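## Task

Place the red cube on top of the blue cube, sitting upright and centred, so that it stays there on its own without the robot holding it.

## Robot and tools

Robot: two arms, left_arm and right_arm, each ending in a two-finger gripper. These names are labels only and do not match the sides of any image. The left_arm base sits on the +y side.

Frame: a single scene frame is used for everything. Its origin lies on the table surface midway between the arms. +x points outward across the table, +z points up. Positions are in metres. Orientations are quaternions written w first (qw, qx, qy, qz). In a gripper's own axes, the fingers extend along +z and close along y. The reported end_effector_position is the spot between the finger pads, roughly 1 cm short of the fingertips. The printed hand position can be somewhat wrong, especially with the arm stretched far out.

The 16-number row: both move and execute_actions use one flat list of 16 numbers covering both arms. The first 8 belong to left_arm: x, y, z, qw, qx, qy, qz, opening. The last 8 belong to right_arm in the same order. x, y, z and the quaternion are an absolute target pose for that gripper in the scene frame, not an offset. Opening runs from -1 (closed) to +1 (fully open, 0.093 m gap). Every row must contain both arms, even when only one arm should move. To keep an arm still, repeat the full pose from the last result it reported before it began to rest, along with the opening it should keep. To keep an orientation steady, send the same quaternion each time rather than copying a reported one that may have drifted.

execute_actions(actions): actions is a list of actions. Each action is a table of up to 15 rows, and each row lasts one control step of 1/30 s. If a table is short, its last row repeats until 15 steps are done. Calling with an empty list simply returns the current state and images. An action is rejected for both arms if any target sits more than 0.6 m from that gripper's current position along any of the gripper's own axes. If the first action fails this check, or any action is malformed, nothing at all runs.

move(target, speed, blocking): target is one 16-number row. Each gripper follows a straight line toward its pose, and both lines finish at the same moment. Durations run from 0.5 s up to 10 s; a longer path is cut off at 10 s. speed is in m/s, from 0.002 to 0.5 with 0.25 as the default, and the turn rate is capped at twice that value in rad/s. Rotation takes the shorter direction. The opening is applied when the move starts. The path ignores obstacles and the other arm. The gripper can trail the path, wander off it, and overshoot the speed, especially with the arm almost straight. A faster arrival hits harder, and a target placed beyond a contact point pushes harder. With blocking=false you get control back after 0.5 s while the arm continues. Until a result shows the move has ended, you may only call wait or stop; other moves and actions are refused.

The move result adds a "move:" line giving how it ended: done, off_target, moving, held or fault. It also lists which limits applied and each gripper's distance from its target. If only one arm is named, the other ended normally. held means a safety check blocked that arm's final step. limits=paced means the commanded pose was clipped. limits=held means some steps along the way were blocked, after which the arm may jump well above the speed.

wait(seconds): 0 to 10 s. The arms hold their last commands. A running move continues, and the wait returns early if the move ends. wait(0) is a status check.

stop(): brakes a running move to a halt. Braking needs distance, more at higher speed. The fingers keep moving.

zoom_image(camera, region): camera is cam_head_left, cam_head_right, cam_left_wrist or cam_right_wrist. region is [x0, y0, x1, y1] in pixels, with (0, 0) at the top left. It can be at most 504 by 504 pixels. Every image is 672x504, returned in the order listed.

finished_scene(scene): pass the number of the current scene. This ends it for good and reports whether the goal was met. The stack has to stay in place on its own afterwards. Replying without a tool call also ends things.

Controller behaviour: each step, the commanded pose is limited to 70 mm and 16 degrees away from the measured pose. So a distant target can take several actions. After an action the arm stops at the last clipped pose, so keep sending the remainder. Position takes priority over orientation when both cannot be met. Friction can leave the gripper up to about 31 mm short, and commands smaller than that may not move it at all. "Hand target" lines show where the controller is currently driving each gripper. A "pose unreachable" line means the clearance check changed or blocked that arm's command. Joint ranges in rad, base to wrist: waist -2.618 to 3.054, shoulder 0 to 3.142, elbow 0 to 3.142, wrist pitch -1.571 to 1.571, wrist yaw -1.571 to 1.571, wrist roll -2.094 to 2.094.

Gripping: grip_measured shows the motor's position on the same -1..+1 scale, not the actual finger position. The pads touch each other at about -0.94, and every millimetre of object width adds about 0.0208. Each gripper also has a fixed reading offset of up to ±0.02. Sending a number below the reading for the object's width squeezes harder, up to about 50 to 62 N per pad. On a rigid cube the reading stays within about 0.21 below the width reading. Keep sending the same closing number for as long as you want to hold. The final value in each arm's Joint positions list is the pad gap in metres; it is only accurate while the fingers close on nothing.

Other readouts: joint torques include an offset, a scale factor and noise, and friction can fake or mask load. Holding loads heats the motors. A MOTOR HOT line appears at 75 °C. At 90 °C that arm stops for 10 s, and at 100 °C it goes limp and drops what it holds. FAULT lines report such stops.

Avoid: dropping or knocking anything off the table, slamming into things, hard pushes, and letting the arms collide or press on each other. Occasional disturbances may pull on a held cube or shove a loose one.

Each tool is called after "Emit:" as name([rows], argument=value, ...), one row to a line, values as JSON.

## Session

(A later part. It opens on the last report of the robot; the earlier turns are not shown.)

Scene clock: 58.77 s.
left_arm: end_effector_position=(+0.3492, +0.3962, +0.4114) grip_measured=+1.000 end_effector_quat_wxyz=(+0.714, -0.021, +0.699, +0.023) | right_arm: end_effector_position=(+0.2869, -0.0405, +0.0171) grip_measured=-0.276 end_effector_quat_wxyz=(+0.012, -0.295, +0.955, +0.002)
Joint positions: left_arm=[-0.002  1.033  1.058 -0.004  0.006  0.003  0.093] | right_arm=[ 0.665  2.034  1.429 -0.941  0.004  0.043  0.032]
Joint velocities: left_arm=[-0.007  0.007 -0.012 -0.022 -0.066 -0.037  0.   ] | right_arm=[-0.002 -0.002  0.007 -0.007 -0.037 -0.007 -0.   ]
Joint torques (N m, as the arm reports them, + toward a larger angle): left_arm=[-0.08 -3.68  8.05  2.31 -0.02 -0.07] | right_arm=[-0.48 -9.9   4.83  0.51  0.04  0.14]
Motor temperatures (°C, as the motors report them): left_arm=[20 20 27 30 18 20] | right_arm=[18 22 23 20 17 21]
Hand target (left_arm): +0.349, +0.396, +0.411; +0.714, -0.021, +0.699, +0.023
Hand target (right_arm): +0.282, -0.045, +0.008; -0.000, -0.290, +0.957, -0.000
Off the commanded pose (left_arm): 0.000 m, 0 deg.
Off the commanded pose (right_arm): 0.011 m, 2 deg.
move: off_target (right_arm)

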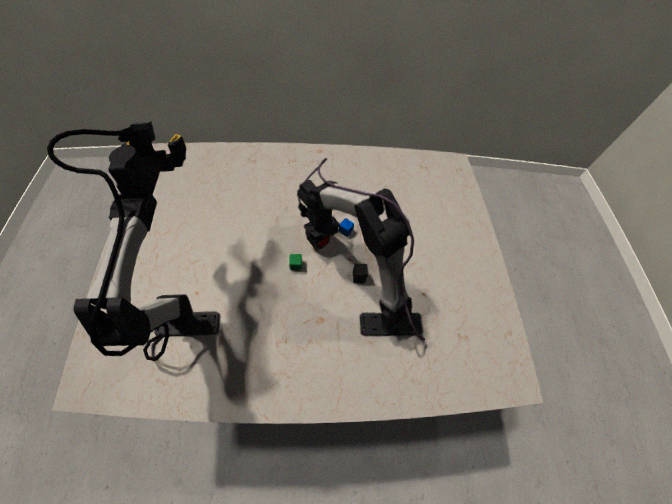

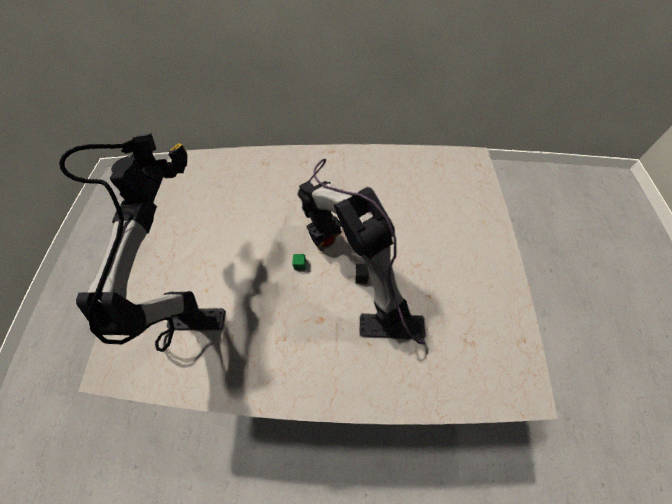

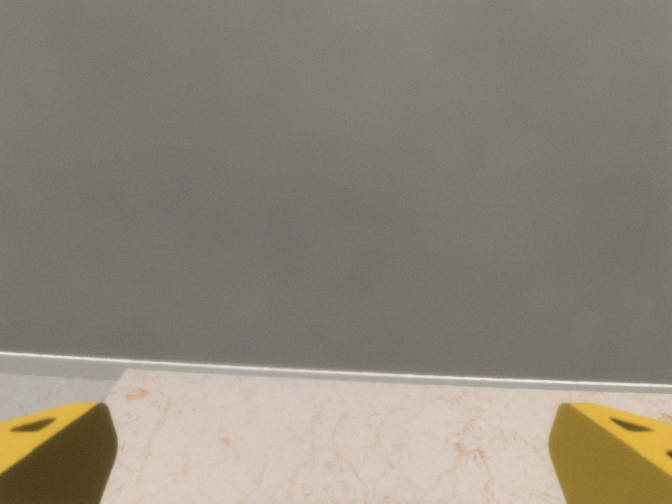

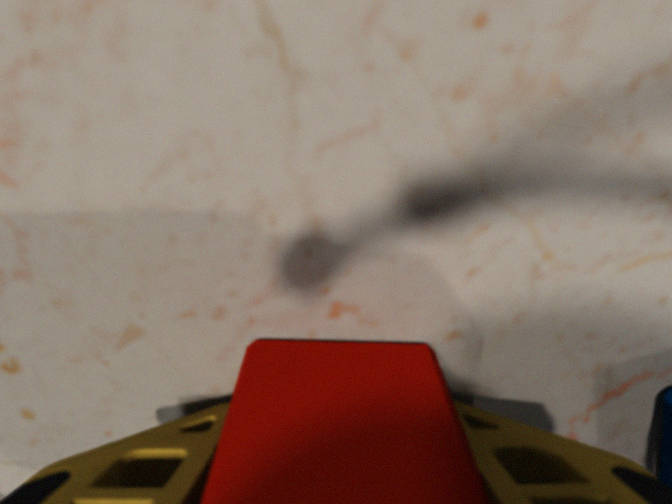

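Emit:
move(target=[0.3492,0.3962,0.4113,0.714,-0.021,0.699,0.023,1, 0.287,-0.041,0.12,0,-0.29,0.957,0,-0.4], speed=0.15)

Emit:
move(target=[0.3492,0.3962,0.4113,0.714,-0.021,0.699,0.023,1, 0.338,-0.13,0.13,0,-0.423,0.906,0,-0.4], speed=0.15)

Scene clock: 65.67 s.
left_arm: end_effector_position=(+0.3492, +0.3962, +0.4114) grip_measured=+1.000 end_effector_quat_wxyz=(+0.714, -0.021, +0.699, +0.023) | right_arm: end_effector_position=(+0.2866, -0.0407, +0.1148) grip_measured=-0.276 end_effector_quat_wxyz=(-0.001, -0.295, +0.955, -0.002)
Joint positions: left_arm=[-0.002  1.033  1.058 -0.004  0.006  0.003  0.093] | right_arm=[ 0.665  1.992  1.763 -1.346  0.004  0.043  0.032]
Joint velocities: left_arm=[-0.002 -0.007  0.012  0.022 -0.022 -0.022  0.   ] | right_arm=[-0.002 -0.002 -0.007  0.007  0.022  0.066  0.001]
Joint torques (N m, as the arm reports them, + toward a larger angle): left_arm=[-0.13 -3.66  7.97  2.3   0.   -0.07] | right_arm=[ -0.28 -10.98   8.25   0.26   0.04   0.11]
Motor temperatures (°C, as the motors report them): left_arm=[20 21 28 31 18 20] | right_arm=[18 23 23 20 17 21]
Hand target (left_arm): +0.349, +0.396, +0.411; +0.714, -0.021, +0.699, +0.023
Hand target (right_arm): +0.287, -0.041, +0.120; +0.000, -0.290, +0.957, -0.000
Off the commanded pose (left_arm): 0.000 m, 0 deg.
Off the commanded pose (right_arm): 0.005 m, 1 deg.
move: done

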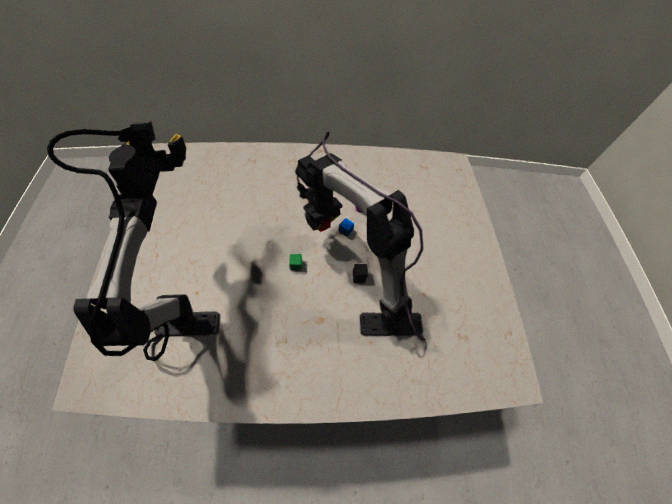

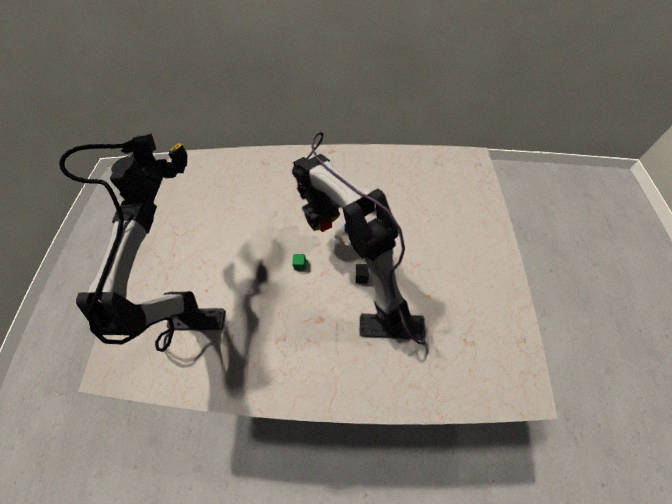

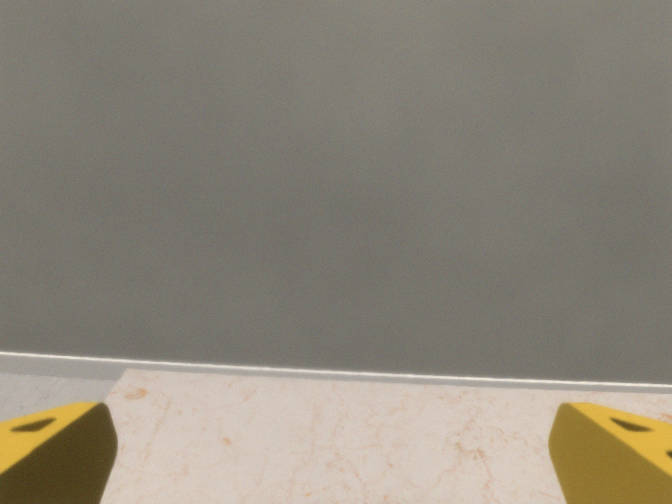

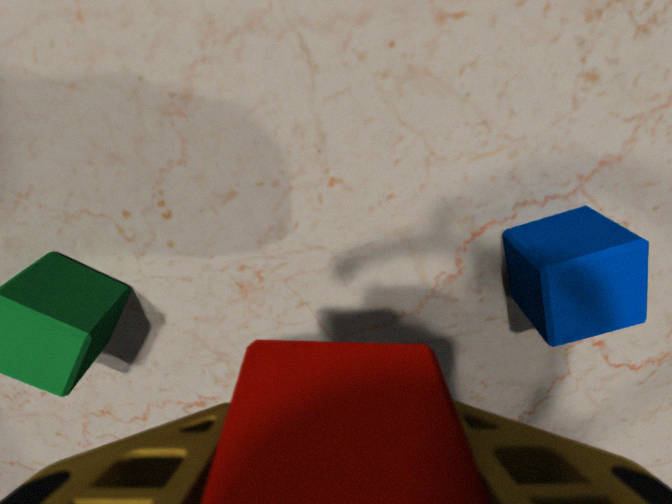

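Scene clock: 67.17 s.
left_arm: end_effector_position=(+0.3492, +0.3962, +0.4114) grip_measured=+1.000 end_effector_quat_wxyz=(+0.714, -0.021, +0.699, +0.023) | right_arm: end_effector_position=(+0.3356, -0.1322, +0.1295) grip_measured=-0.275 end_effector_quat_wxyz=(-0.004, -0.419, +0.908, -0.007)
Joint positions: left_arm=[-0.002  1.033  1.058 -0.004  0.006  0.003  0.093] | right_arm=[ 0.395  1.991  1.82  -1.406  0.014 -0.493  0.032]
Joint velocities: left_arm=[-0.012  0.007 -0.012  0.007 -0.11   0.066  0.   ] | right_arm=[ 0.002  0.027  0.002 -0.125 -0.037 -0.022 -0.001]
Joint torques (N m, as the arm reports them, + toward a larger angle): left_arm=[-0.1  -3.65  8.06  2.32 -0.01 -0.05] | right_arm=[-0.27 -9.83  8.3   0.42 -0.02  0.01]
Motor temperatures (°C, as the motors report them): left_arm=[20 21 28 31 18 20] | right_arm=[18 24 23 20 17 21]
Hand target (left_arm): +0.349, +0.396, +0.411; +0.714, -0.021, +0.699, +0.023
Hand target (right_arm): +0.340, -0.130, +0.130; +0.002, -0.423, +0.906, -0.002
Off the commanded pose (left_arm): 0.000 m, 0 deg.
Off the commanded pose (right_arm): 0.003 m, 1 deg.
move: done

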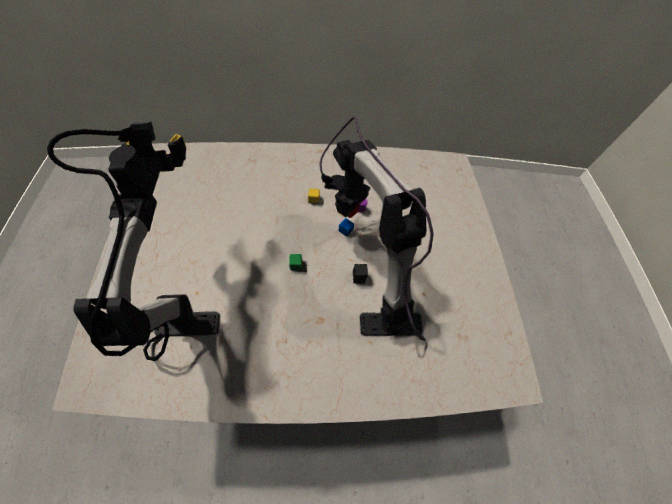

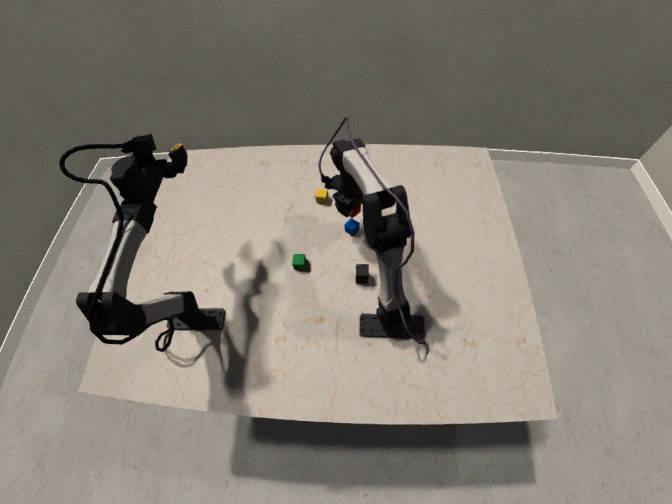

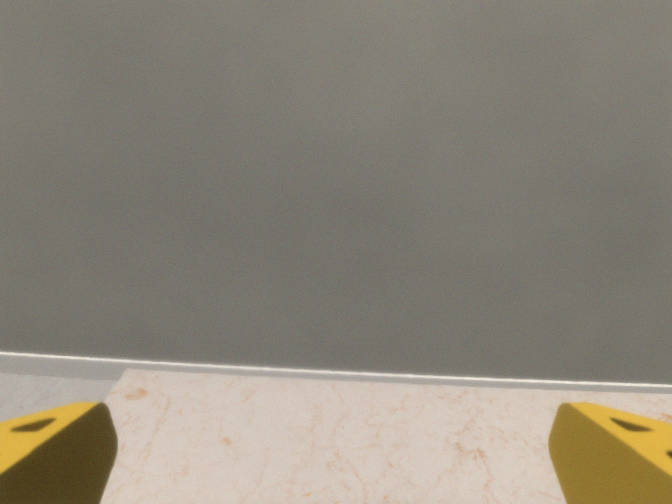

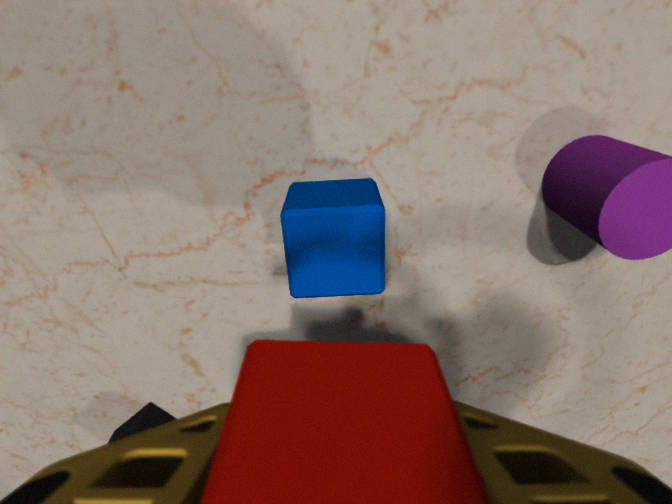

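Emit:
move(target=[0.3492,0.3962,0.4113,0.714,-0.021,0.699,0.023,1, 0.331,-0.134,0.069,0,-0.44,0.898,0,-0.4], speed=0.08)

Scene clock: 74.00 s.
left_arm: end_effector_position=(+0.3492, +0.3962, +0.4114) grip_measured=+1.000 end_effector_quat_wxyz=(+0.714, -0.021, +0.699, +0.023) | right_arm: end_effector_position=(+0.3344, -0.1320, +0.0704) grip_measured=-0.275 end_effector_quat_wxyz=(+0.000, -0.439, +0.898, -0.005)
Joint positions: left_arm=[-0.002  1.033  1.058 -0.004  0.006  0.003  0.093] | right_arm=[ 0.395  1.991  1.585 -1.163  0.011 -0.537  0.032]
Joint velocities: left_arm=[-0.017  0.007  0.007  0.007 -0.022 -0.081  0.   ] | right_arm=[ 0.027 -0.022  0.012 -0.007  0.022  0.081  0.   ]
Joint torques (N m, as the arm reports them, + toward a larger angle): left_arm=[-0.16 -3.7   7.97  2.31  0.   -0.05] | right_arm=[ -0.62 -11.8    4.98   0.46  -0.03  -0.01]
Motor temperatures (°C, as the motors report them): left_arm=[20 21 28 32 18 20] | right_arm=[18 25 24 20 17 21]
Hand target (left_arm): +0.349, +0.396, +0.411; +0.714, -0.021, +0.699, +0.023
Hand target (right_arm): +0.331, -0.134, +0.069; -0.000, -0.440, +0.898, -0.000
Off the commanded pose (left_arm): 0.000 m, 0 deg.
Off the commanded pose (right_arm): 0.004 m, 1 deg.
move: done

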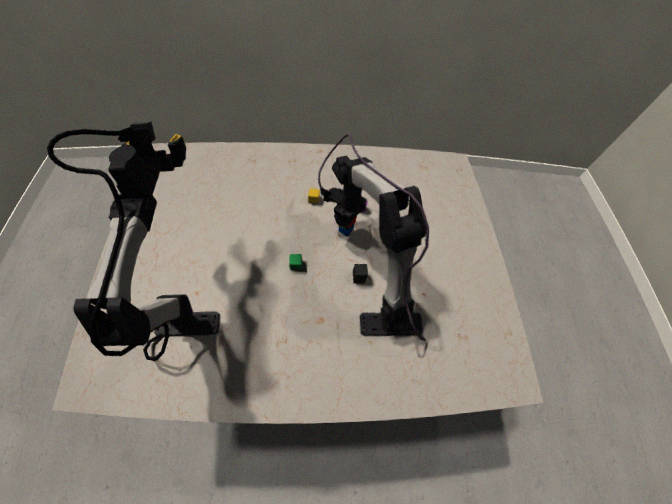

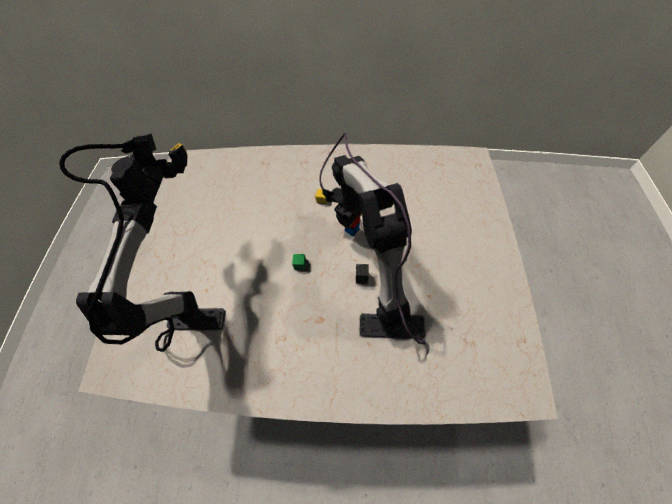

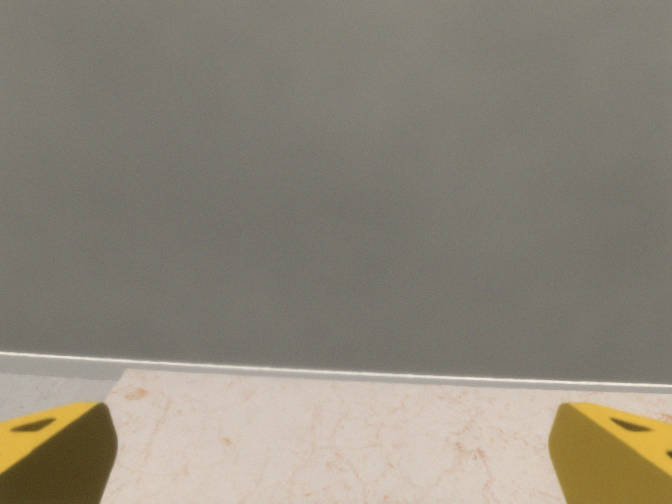

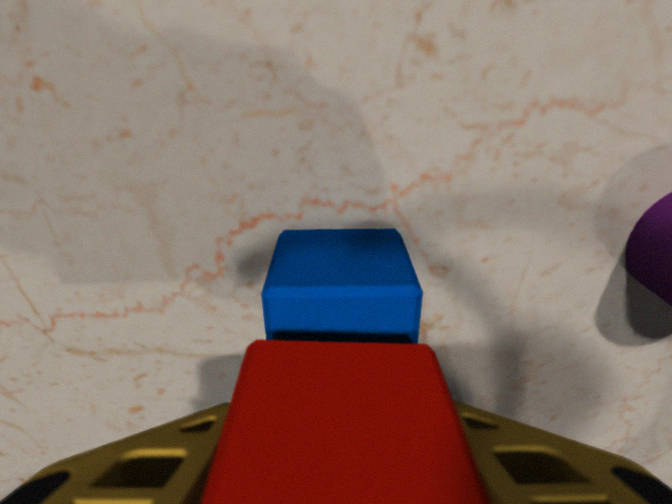

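Emit:
move(target=[0.3492,0.3962,0.4113,0.714,-0.021,0.699,0.023,1, 0.337,-0.127,0.062,0,-0.44,0.898,0,-0.4], speed=0.04)

Scene clock: 78.53 s.
left_arm: end_effector_position=(+0.3492, +0.3962, +0.4114) grip_measured=+1.000 end_effector_quat_wxyz=(+0.714, -0.021, +0.699, +0.023) | right_arm: end_effector_position=(+0.3373, -0.1308, +0.0704) grip_measured=-0.275 end_effector_quat_wxyz=(+0.007, -0.439, +0.898, -0.006)
Joint positions: left_arm=[-0.002  1.033  1.058 -0.004  0.006  0.003  0.093] | right_arm=[ 0.395  1.991  1.585 -1.151  0.01  -0.537  0.032]
Joint velocities: left_arm=[-0.022 -0.012  0.007 -0.051 -0.022  0.022  0.   ] | right_arm=[-0.012 -0.007  0.012 -0.051  0.007 -0.022 -0.001]
Joint torques (N m, as the arm reports them, + toward a larger angle): left_arm=[-0.09 -3.65  8.    2.32 -0.02 -0.07] | right_arm=[ 0.18 -8.96  6.94  0.47 -0.04  0.06]
Motor temperatures (°C, as the motors report them): left_arm=[20 21 28 32 18 20] | right_arm=[18 25 24 20 17 21]
Hand target (left_arm): +0.349, +0.396, +0.411; +0.714, -0.021, +0.699, +0.023
Hand target (right_arm): +0.337, -0.127, +0.062; -0.000, -0.440, +0.898, +0.000
Off the commanded pose (left_arm): 0.000 m, 0 deg.
Off the commanded pose (right_arm): 0.009 m, 1 deg.
move: done

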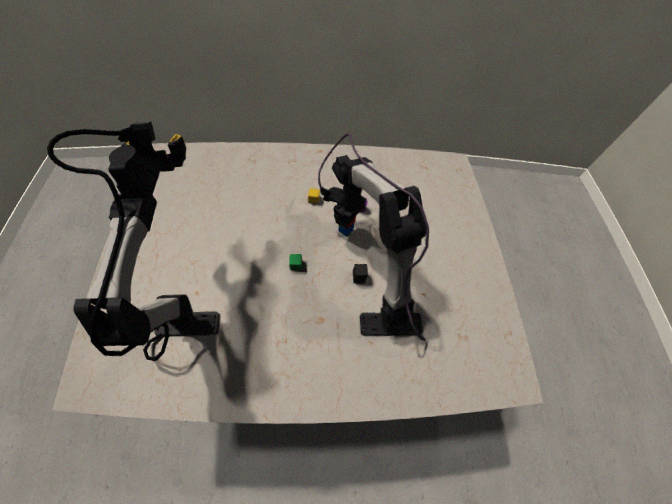

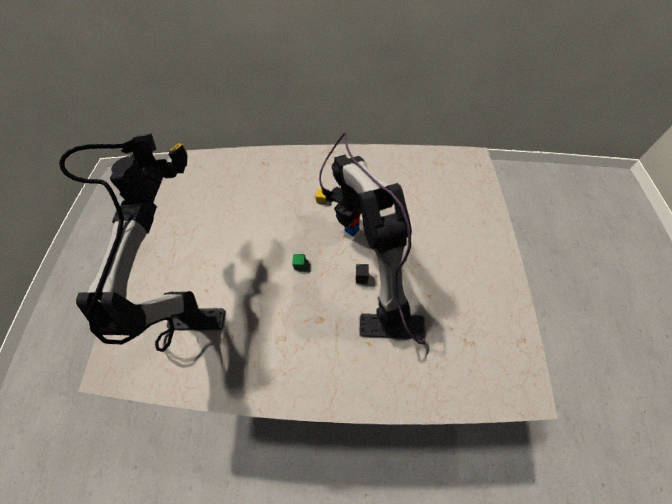

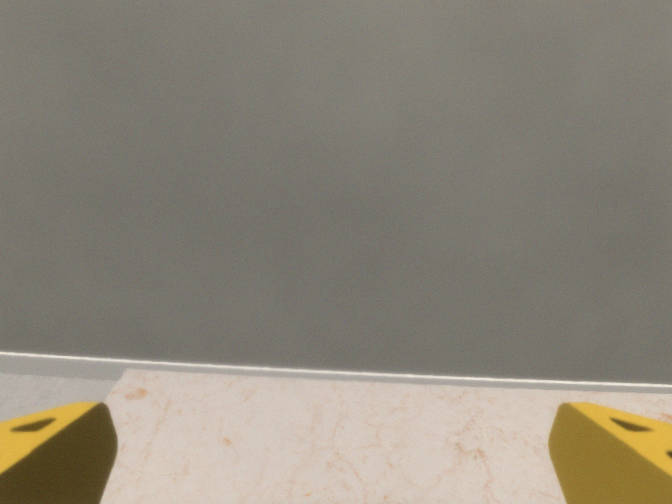

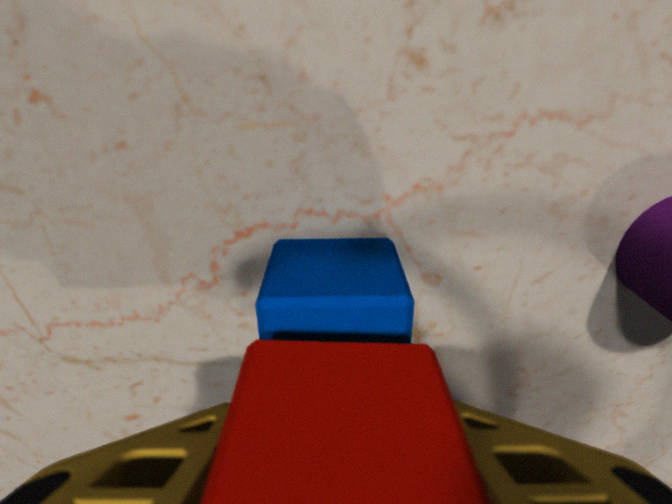

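Close enough; lower.

Emit:
move(target=[0.3492,0.3962,0.4113,0.714,-0.021,0.699,0.023,1, 0.334,-0.125,0.051,0,-0.44,0.898,0,-0.4], speed=0.04)

Scene clock: 81.93 s.
left_arm: end_effector_position=(+0.3492, +0.3962, +0.4114) grip_measured=+1.000 end_effector_quat_wxyz=(+0.714, -0.021, +0.699, +0.023) | right_arm: end_effector_position=(+0.3408, -0.1277, +0.0653) grip_measured=-0.275 end_effector_quat_wxyz=(+0.018, -0.440, +0.898, -0.007)
Joint positions: left_arm=[-0.002  1.033  1.058 -0.004  0.006  0.003  0.093] | right_arm=[ 0.399  1.991  1.564 -1.107  0.01  -0.535  0.032]
Joint velocities: left_arm=[-0.012 -0.012  0.012 -0.022  0.022  0.051  0.   ] | right_arm=[ 0.022 -0.007 -0.012 -0.022  0.007  0.007  0.001]
Joint torques (N m, as the arm reports them, + toward a larger angle): left_arm=[-0.12 -3.69  8.09  2.31 -0.01 -0.06] | right_arm=[ 0.64 -8.82  5.07  0.54 -0.03  0.15]
Motor temperatures (°C, as the motors report them): left_arm=[20 21 28 32 18 20] | right_arm=[18 25 24 20 17 21]
Hand target (left_arm): +0.349, +0.396, +0.411; +0.714, -0.021, +0.699, +0.023
Hand target (right_arm): +0.334, -0.125, +0.051; -0.000, -0.440, +0.898, -0.000
Off the commanded pose (left_arm): 0.000 m, 0 deg.
Off the commanded pose (right_arm): 0.016 m, 2 deg.
move: off_target (right_arm)

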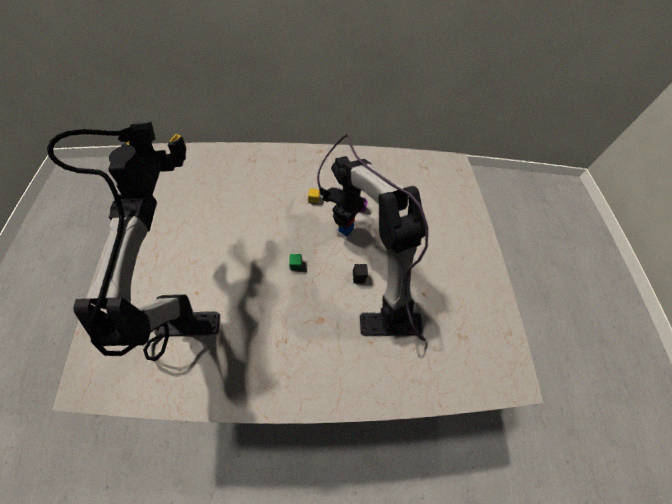

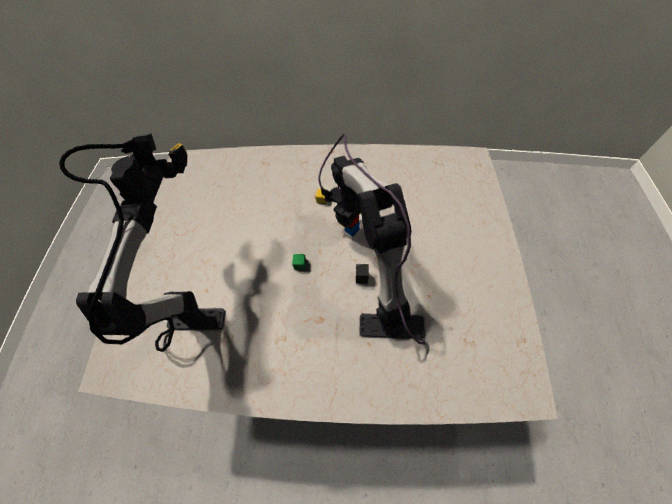

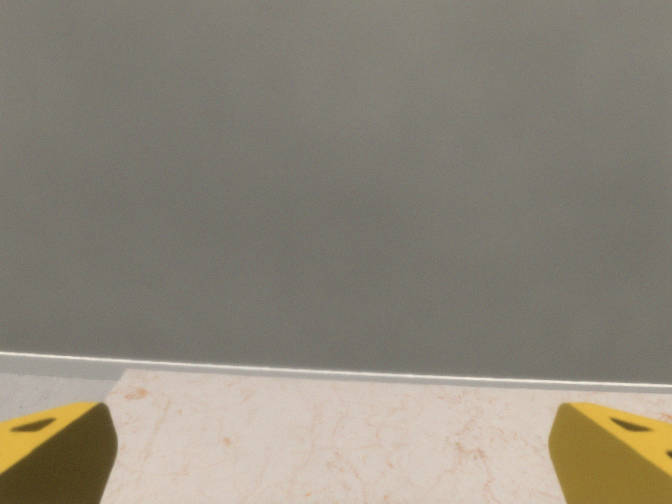

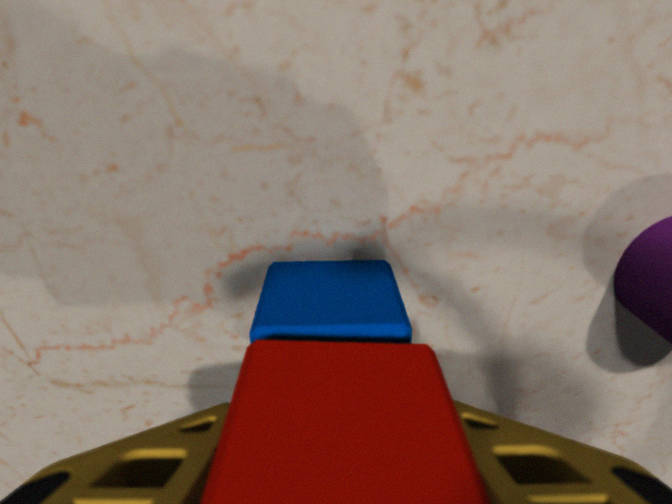

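Emit:
move(target=[0.3492,0.3962,0.4113,0.714,-0.021,0.699,0.023,1, 0.329,-0.126,0.046,0,-0.44,0.898,0,-0.4], speed=0.04)

Scene clock: 85.80 s.
left_arm: end_effector_position=(+0.3492, +0.3962, +0.4114) grip_measured=+1.000 end_effector_quat_wxyz=(+0.714, -0.021, +0.699, +0.023) | right_arm: end_effector_position=(+0.3366, -0.1291, +0.0569) grip_measured=-0.275 end_effector_quat_wxyz=(+0.012, -0.439, +0.898, -0.005)
Joint positions: left_arm=[-0.002  1.033  1.058 -0.004  0.006  0.003  0.093] | right_arm=[ 0.399  1.991  1.53  -1.085  0.009 -0.533  0.032]
Joint velocities: left_arm=[ 0.012  0.002  0.012  0.007  0.081 -0.007  0.   ] | right_arm=[-0.022 -0.002 -0.012  0.022  0.051  0.022 -0.001]
Joint torques (N m, as the arm reports them, + toward a larger angle): left_arm=[-0.1  -3.65  8.03  2.29 -0.01 -0.05] | right_arm=[ 0.7  -9.75  4.61  0.57 -0.03  0.17]
Motor temperatures (°C, as the motors report them): left_arm=[20 21 29 32 18 20] | right_arm=[18 25 23 20 17 21]
Hand target (left_arm): +0.349, +0.396, +0.411; +0.714, -0.021, +0.699, +0.023
Hand target (right_arm): +0.329, -0.126, +0.046; -0.000, -0.440, +0.898, -0.000
Off the commanded pose (left_arm): 0.000 m, 0 deg.
Off the commanded pose (right_arm): 0.014 m, 2 deg.
move: off_target (right_arm)

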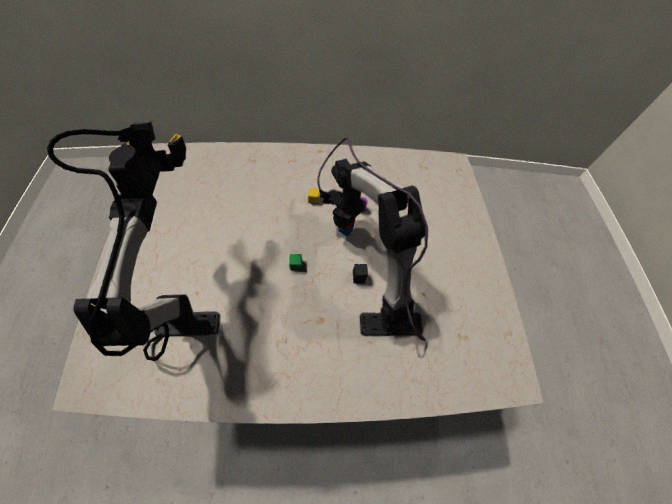

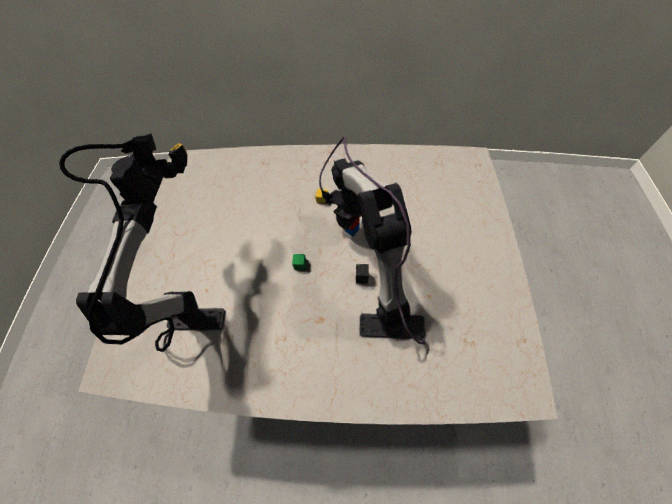

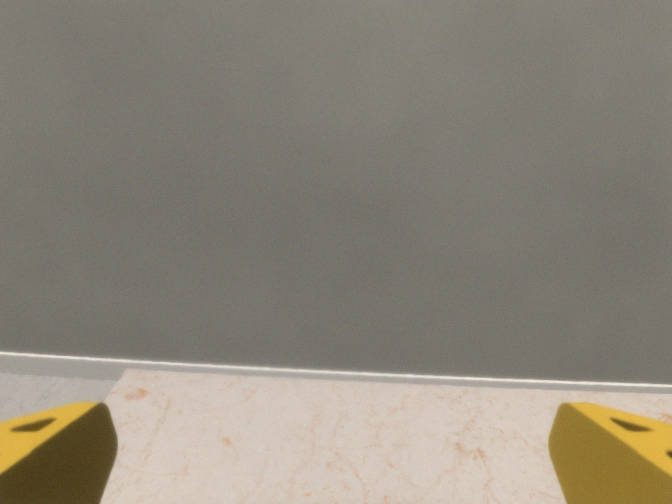

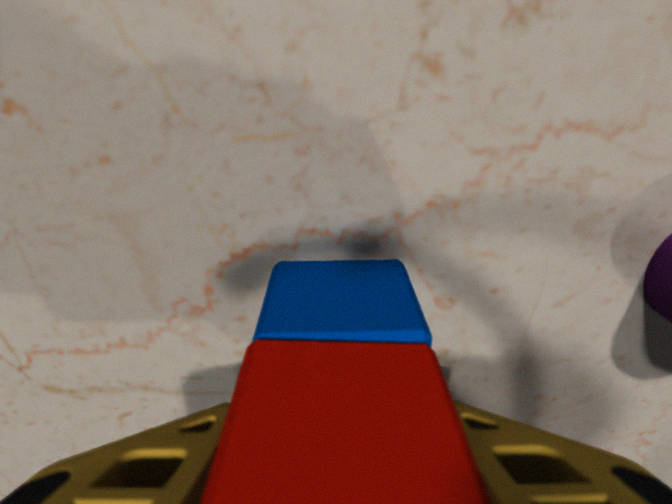

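Emit:
move(target=[0.3492,0.3962,0.4113,0.714,-0.021,0.699,0.023,1, 0.334,-0.128,0.054,0,-0.44,0.898,0,0.4], speed=0.04)

Emit:
move(target=[0.3492,0.3962,0.4113,0.714,-0.021,0.699,0.023,1, 0.336,-0.129,0.16,0,-0.44,0.898,0,0.4], speed=0.12)

Scene clock: 90.83 s.
left_arm: end_effector_position=(+0.3492, +0.3962, +0.4114) grip_measured=+1.000 end_effector_quat_wxyz=(+0.714, -0.021, +0.699, +0.023) | right_arm: end_effector_position=(+0.3349, -0.1298, +0.0568) grip_measured=+0.397 end_effector_quat_wxyz=(+0.008, -0.439, +0.898, -0.005)
Joint positions: left_arm=[-0.002  1.033  1.058 -0.004  0.006  0.003  0.093] | right_arm=[ 0.399  1.991  1.53  -1.092  0.009 -0.533  0.064]
Joint velocities: left_arm=[ 0.007 -0.002 -0.022 -0.007 -0.007  0.022  0.   ] | right_arm=[ 0.002  0.002 -0.007 -0.139  0.022  0.037  0.   ]
Joint torques (N m, as the arm reports them, + toward a larger angle): left_arm=[-0.12 -3.59  8.03  2.33 -0.02 -0.06] | right_arm=[-0.22 -9.35  8.15  0.31 -0.01  0.05]
Motor temperatures (°C, as the motors report them): left_arm=[20 21 29 33 18 20] | right_arm=[18 26 23 20 17 21]
Hand target (left_arm): +0.349, +0.396, +0.411; +0.714, -0.021, +0.699, +0.023
Hand target (right_arm): +0.334, -0.128, +0.054; +0.000, -0.440, +0.898, +0.000
Off the commanded pose (left_arm): 0.000 m, 0 deg.
Off the commanded pose (right_arm): 0.003 m, 1 deg.
move: done

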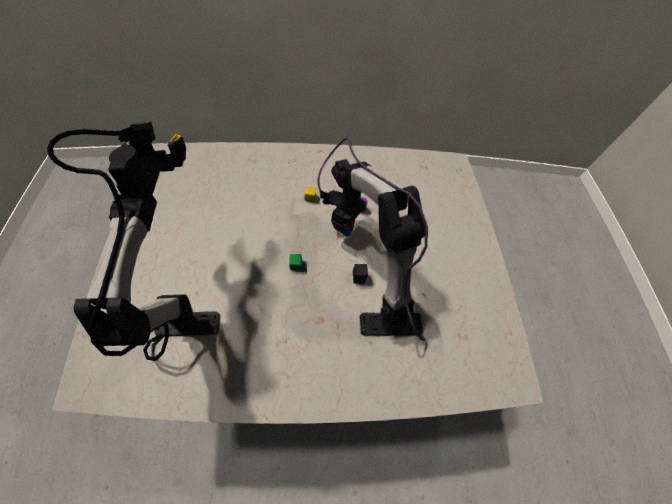

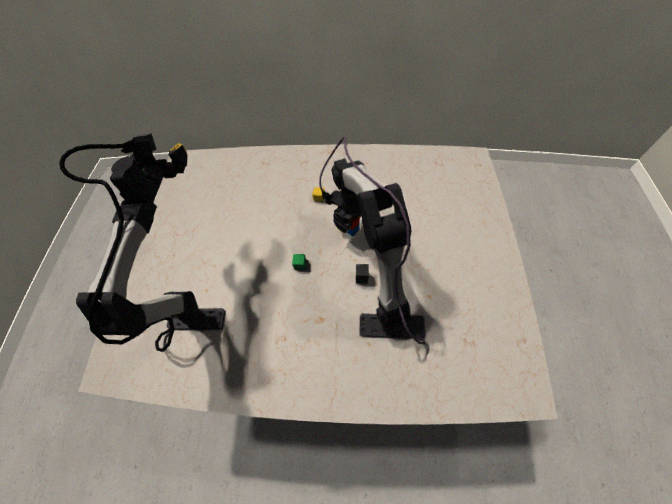

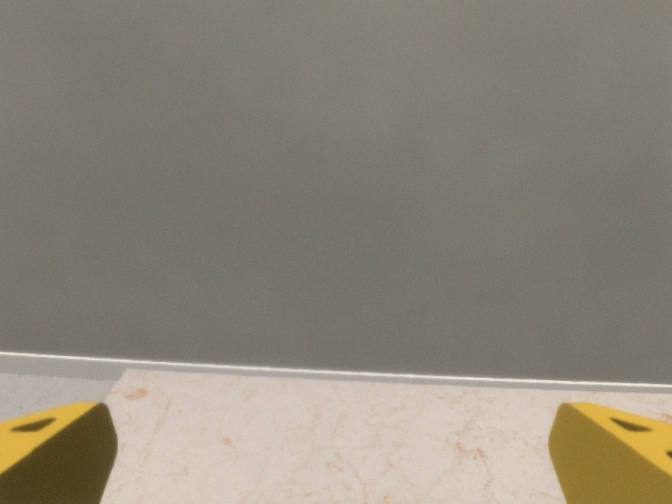

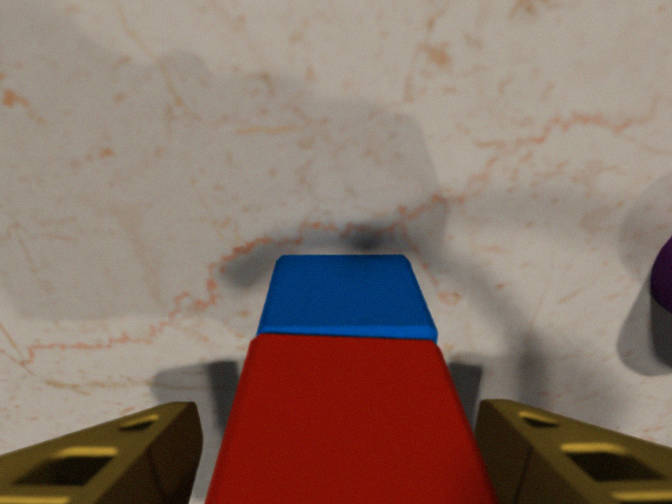

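Scene clock: 92.33 s.
left_arm: end_effector_position=(+0.3492, +0.3962, +0.4114) grip_measured=+1.000 end_effector_quat_wxyz=(+0.714, -0.021, +0.699, +0.023) | right_arm: end_effector_position=(+0.3360, -0.1293, +0.1629) grip_measured=+0.397 end_effector_quat_wxyz=(+0.009, -0.439, +0.898, -0.005)
Joint positions: left_arm=[-0.002  1.033  1.058 -0.004  0.006  0.003  0.093] | right_arm=[ 0.399  1.991  1.954 -1.515  0.009 -0.533  0.064]
Joint velocities: left_arm=[ 0.007 -0.002 -0.022 -0.051 -0.037  0.022  0.   ] | right_arm=[ 0.007 -0.012 -0.007 -0.11  -0.007  0.007 -0.001]
Joint torques (N m, as the arm reports them, + toward a larger angle): left_arm=[-0.09 -3.62  7.99  2.32 -0.01 -0.05] | right_arm=[-0.47 -9.1   8.04  0.31 -0.03 -0.01]
Motor temperatures (°C, as the motors report them): left_arm=[20 21 29 33 18 20] | right_arm=[18 26 23 20 17 21]
Hand target (left_arm): +0.349, +0.396, +0.411; +0.714, -0.021, +0.699, +0.023
Hand target (right_arm): +0.336, -0.129, +0.160; +0.000, -0.440, +0.898, -0.000
Off the commanded pose (left_arm): 0.000 m, 0 deg.
Off the commanded pose (right_arm): 0.003 m, 1 deg.
move: done

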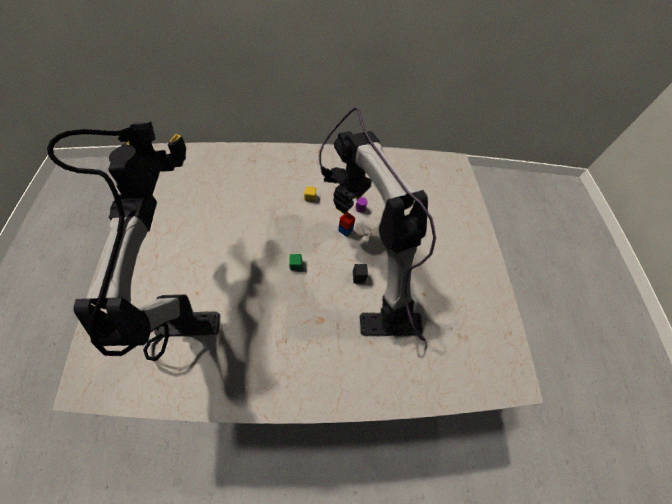

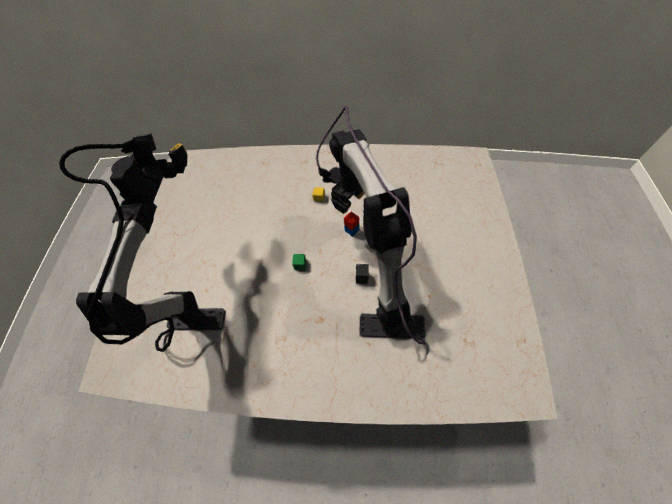

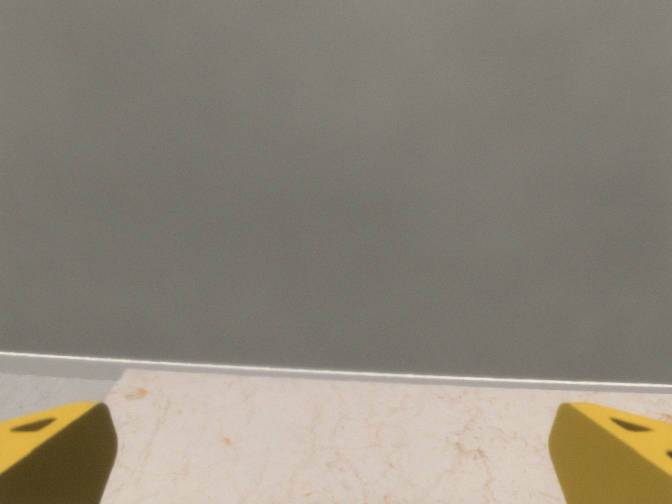

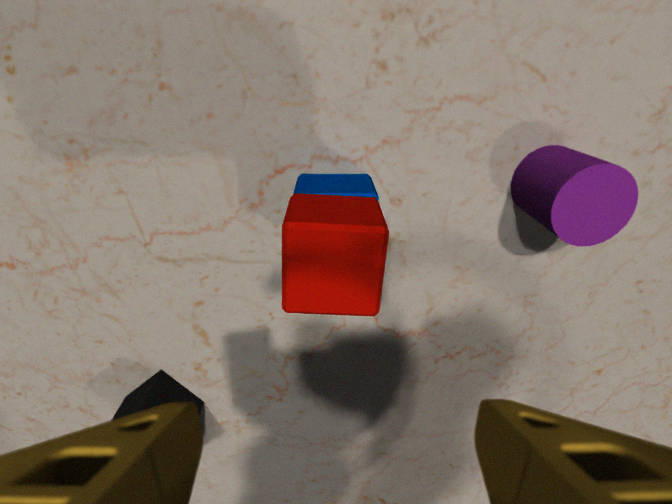

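Emit:
finished_scene(scene=1)

The scene is finished: the task was done.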